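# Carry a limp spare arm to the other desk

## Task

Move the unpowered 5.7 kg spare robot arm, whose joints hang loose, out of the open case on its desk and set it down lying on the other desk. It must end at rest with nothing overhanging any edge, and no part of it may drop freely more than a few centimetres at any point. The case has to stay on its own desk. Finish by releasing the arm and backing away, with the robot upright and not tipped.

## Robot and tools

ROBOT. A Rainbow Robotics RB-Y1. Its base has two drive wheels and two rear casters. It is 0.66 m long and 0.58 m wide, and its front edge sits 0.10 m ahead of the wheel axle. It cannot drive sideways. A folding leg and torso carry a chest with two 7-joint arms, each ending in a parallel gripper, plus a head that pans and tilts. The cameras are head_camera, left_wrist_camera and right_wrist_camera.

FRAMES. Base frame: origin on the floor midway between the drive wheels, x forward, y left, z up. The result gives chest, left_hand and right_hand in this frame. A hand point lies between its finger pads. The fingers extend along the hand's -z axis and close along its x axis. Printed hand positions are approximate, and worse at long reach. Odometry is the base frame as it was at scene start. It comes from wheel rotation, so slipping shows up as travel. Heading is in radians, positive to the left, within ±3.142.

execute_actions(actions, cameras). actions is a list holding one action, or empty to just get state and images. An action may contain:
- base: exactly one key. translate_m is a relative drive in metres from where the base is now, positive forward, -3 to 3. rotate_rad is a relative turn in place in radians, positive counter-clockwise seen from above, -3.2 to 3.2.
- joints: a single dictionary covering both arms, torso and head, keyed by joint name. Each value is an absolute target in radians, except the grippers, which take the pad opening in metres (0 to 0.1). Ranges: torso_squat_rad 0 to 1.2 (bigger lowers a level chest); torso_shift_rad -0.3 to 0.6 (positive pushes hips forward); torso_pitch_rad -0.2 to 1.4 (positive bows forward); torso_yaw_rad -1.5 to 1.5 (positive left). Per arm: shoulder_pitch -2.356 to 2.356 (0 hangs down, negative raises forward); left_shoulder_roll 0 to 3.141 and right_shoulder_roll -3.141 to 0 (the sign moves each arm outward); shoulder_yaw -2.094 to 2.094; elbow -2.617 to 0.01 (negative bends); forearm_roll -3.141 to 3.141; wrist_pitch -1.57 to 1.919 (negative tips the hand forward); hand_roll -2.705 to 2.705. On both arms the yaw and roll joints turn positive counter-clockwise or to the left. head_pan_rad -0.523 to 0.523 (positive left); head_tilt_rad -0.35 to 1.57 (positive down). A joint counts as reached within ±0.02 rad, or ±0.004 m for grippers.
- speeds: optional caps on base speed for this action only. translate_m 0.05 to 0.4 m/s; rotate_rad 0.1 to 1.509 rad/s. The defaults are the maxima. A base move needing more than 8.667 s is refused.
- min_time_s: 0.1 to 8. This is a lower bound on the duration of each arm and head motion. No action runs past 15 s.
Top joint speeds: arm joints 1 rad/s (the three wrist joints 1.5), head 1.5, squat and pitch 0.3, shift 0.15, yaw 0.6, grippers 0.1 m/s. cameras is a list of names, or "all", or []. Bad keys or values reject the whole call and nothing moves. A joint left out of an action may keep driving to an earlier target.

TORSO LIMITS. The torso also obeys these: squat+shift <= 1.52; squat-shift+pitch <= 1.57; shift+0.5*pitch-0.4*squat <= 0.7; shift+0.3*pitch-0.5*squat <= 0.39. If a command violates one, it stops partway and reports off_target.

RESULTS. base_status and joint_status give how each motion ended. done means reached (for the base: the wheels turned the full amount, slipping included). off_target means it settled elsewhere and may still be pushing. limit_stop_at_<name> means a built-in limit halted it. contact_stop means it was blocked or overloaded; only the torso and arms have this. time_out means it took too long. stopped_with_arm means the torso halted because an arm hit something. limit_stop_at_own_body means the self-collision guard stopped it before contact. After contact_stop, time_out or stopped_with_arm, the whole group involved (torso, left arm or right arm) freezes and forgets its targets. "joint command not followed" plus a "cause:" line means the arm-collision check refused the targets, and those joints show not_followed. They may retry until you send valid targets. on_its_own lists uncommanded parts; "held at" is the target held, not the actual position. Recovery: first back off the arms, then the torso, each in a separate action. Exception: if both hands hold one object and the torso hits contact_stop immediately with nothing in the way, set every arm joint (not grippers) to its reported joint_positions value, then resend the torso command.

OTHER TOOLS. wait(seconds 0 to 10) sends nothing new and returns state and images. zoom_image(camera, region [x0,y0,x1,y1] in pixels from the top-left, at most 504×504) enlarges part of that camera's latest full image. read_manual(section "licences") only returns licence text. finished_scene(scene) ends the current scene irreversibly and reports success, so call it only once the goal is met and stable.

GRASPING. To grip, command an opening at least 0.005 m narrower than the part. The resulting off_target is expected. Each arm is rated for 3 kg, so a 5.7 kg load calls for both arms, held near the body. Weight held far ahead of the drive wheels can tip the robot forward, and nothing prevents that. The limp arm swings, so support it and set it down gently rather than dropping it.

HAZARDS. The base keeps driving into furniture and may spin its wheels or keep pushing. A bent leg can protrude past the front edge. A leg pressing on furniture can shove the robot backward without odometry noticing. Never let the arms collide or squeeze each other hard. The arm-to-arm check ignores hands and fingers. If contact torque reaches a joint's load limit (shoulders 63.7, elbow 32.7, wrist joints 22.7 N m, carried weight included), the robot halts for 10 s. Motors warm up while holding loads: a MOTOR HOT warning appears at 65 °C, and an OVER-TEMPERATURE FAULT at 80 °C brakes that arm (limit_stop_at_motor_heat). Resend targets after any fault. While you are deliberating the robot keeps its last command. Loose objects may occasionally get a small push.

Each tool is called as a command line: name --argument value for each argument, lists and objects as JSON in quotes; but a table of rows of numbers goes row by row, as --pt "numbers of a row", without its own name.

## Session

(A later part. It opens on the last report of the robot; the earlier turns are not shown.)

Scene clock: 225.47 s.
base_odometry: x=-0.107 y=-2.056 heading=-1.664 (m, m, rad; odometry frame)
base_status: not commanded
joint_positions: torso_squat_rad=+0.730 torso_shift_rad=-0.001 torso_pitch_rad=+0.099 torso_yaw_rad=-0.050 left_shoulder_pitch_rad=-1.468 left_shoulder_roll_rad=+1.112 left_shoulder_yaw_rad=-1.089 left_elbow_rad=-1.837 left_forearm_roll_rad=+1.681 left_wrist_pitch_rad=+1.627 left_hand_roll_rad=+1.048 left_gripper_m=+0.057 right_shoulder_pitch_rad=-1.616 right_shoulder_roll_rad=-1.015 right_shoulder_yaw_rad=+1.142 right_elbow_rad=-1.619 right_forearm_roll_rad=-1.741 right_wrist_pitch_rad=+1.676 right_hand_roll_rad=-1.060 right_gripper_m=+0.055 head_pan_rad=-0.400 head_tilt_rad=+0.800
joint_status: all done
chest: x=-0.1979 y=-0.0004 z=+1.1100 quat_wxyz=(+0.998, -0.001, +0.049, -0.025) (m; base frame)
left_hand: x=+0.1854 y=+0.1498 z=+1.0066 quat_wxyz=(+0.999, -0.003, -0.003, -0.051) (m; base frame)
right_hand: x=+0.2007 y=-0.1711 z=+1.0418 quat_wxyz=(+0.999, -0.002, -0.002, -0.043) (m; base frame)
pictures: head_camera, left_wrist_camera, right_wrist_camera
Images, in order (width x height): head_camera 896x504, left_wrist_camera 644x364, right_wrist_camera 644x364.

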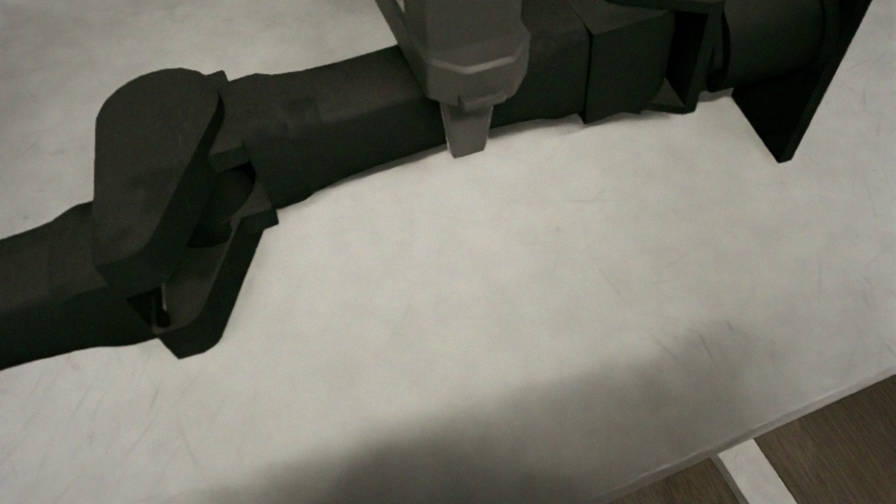

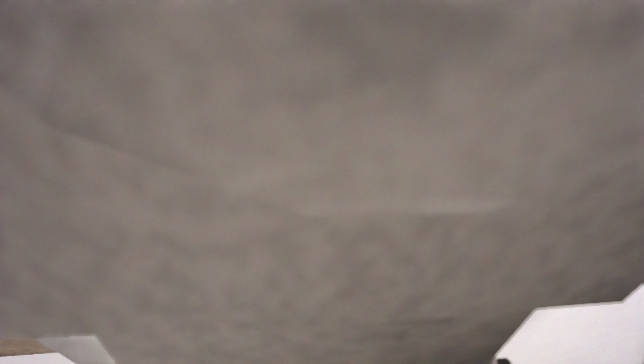

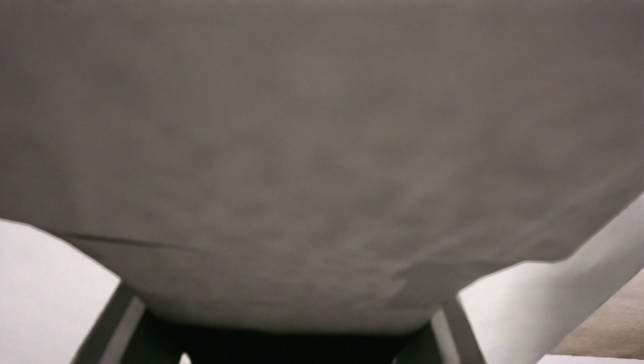

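Down. Release, rise, back away.

execute_actions --actions '[{"joints":{"left_gripper_m":0.1,"right_gripper_m":0.1,"torso_squat_rad":0.72,"head_pan_rad":0}}]' --cameras '[]'

execute_actions --actions '[{"joints":{"torso_squat_rad":0.35}}]' --cameras '["head_camera"]'

execute_actions --actions '[{"base":{"translate_m":-0.75},"joints":{"torso_yaw_rad":0,"torso_pitch_rad":0.0,"head_tilt_rad":0.55}}]' --cameras '["head_camera"]'

Scene clock: 231.17 s.
base_odometry: x=-0.107 y=-2.056 heading=-1.664 (m, m, rad; odometry frame)
base_status: not commanded
joint_positions: torso_squat_rad=+0.720 torso_shift_rad=+0.000 torso_pitch_rad=+0.100 torso_yaw_rad=-0.050 left_shoulder_pitch_rad=-1.464 left_shoulder_roll_rad=+1.111 left_shoulder_yaw_rad=-1.092 left_elbow_rad=-1.837 left_forearm_roll_rad=+1.681 left_wrist_pitch_rad=+1.627 left_hand_roll_rad=+1.048 left_gripper_m=+0.100 right_shoulder_pitch_rad=-1.614 right_shoulder_roll_rad=-1.014 right_shoulder_yaw_rad=+1.143 right_elbow_rad=-1.620 right_forearm_roll_rad=-1.741 right_wrist_pitch_rad=+1.676 right_hand_roll_rad=-1.060 right_gripper_m=+0.100 head_pan_rad=+0.000 head_tilt_rad=+0.800
joint_status: all done
chest: x=-0.1972 y=-0.0004 z=+1.1146 quat_wxyz=(+0.998, -0.001, +0.050, -0.025) (m; base frame)
left_hand: x=+0.1850 y=+0.1501 z=+1.0085 quat_wxyz=(+0.999, -0.002, +0.000, -0.051) (m; base frame)
right_hand: x=+0.2005 y=-0.1709 z=+1.0446 quat_wxyz=(+0.999, -0.002, +0.001, -0.043) (m; base frame)
pictures: none
No camera images: the call's "cameras" was empty. Leave "cameras" out to get every camera's image.

Scene clock: 233.17 s.
base_odometry: x=-0.107 y=-2.056 heading=-1.664 (m, m, rad; odometry frame)
base_status: not commanded
joint_positions: torso_squat_rad=+0.350 torso_shift_rad=+0.000 torso_pitch_rad=+0.100 torso_yaw_rad=-0.050 left_shoulder_pitch_rad=-1.464 left_shoulder_roll_rad=+1.111 left_shoulder_yaw_rad=-1.092 left_elbow_rad=-1.837 left_forearm_roll_rad=+1.681 left_wrist_pitch_rad=+1.627 left_hand_roll_rad=+1.048 left_gripper_m=+0.100 right_shoulder_pitch_rad=-1.614 right_shoulder_roll_rad=-1.014 right_shoulder_yaw_rad=+1.143 right_elbow_rad=-1.620 right_forearm_roll_rad=-1.741 right_wrist_pitch_rad=+1.676 right_hand_roll_rad=-1.060 right_gripper_m=+0.100 head_pan_rad=+0.000 head_tilt_rad=+0.800
joint_status: all done
chest: x=-0.1973 y=-0.0004 z=+1.2459 quat_wxyz=(+0.998, -0.001, +0.050, -0.025) (m; base frame)
left_hand: x=+0.1849 y=+0.1501 z=+1.1399 quat_wxyz=(+0.999, -0.002, +0.000, -0.051) (m; base frame)
right_hand: x=+0.2005 y=-0.1709 z=+1.1760 quat_wxyz=(+0.999, -0.002, +0.000, -0.043) (m; base frame)
pictures: head_camera
Images, in order (width x height): head_camera 896x504.

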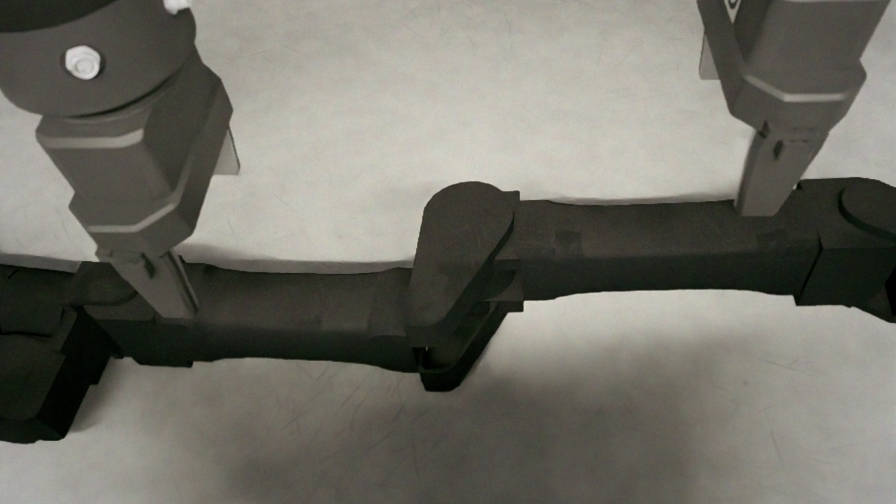

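Scene clock: 236.53 s.
base_odometry: x=-0.038 y=-1.309 heading=-1.663 (m, m, rad; odometry frame)
base_status: done
joint_positions: torso_squat_rad=+0.350 torso_shift_rad=+0.000 torso_pitch_rad=+0.000 torso_yaw_rad=+0.000 left_shoulder_pitch_rad=-1.464 left_shoulder_roll_rad=+1.111 left_shoulder_yaw_rad=-1.092 left_elbow_rad=-1.837 left_forearm_roll_rad=+1.681 left_wrist_pitch_rad=+1.627 left_hand_roll_rad=+1.048 left_gripper_m=+0.100 right_shoulder_pitch_rad=-1.614 right_shoulder_roll_rad=-1.014 right_shoulder_yaw_rad=+1.143 right_elbow_rad=-1.620 right_forearm_roll_rad=-1.741 right_wrist_pitch_rad=+1.676 right_hand_roll_rad=-1.060 right_gripper_m=+0.100 head_pan_rad=+0.000 head_tilt_rad=+0.550
joint_status: all done
chest: x=-0.2283 y=-0.0004 z=+1.2475 quat_wxyz=(+1.000, +0.000, +0.000, +0.000) (m; base frame)
left_hand: x=+0.1547 y=+0.1695 z=+1.1802 quat_wxyz=(+0.998, +0.002, -0.050, -0.026) (m; base frame)
right_hand: x=+0.1825 y=-0.1505 z=+1.2178 quat_wxyz=(+0.999, +0.001, -0.050, -0.018) (m; base frame)
pictures: head_camera
Images, in order (width x height): head_camera 896x504.

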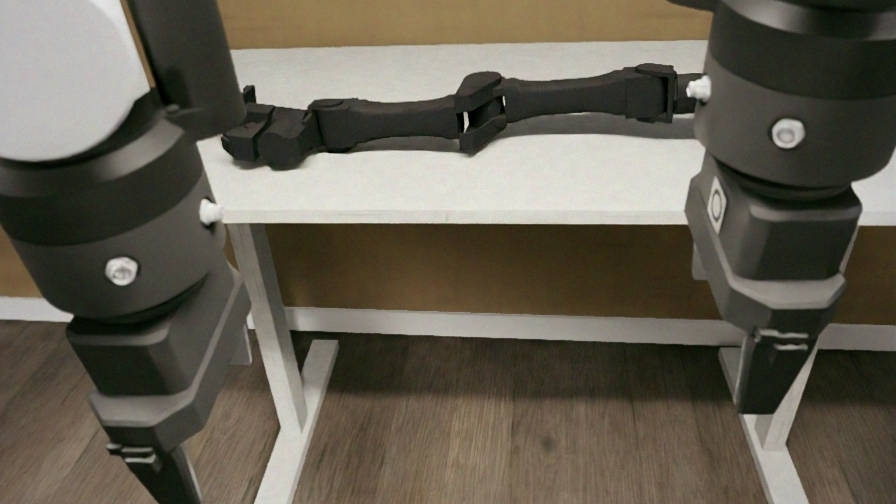

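finished_scene --scene 2

The scene is finished: the task was done.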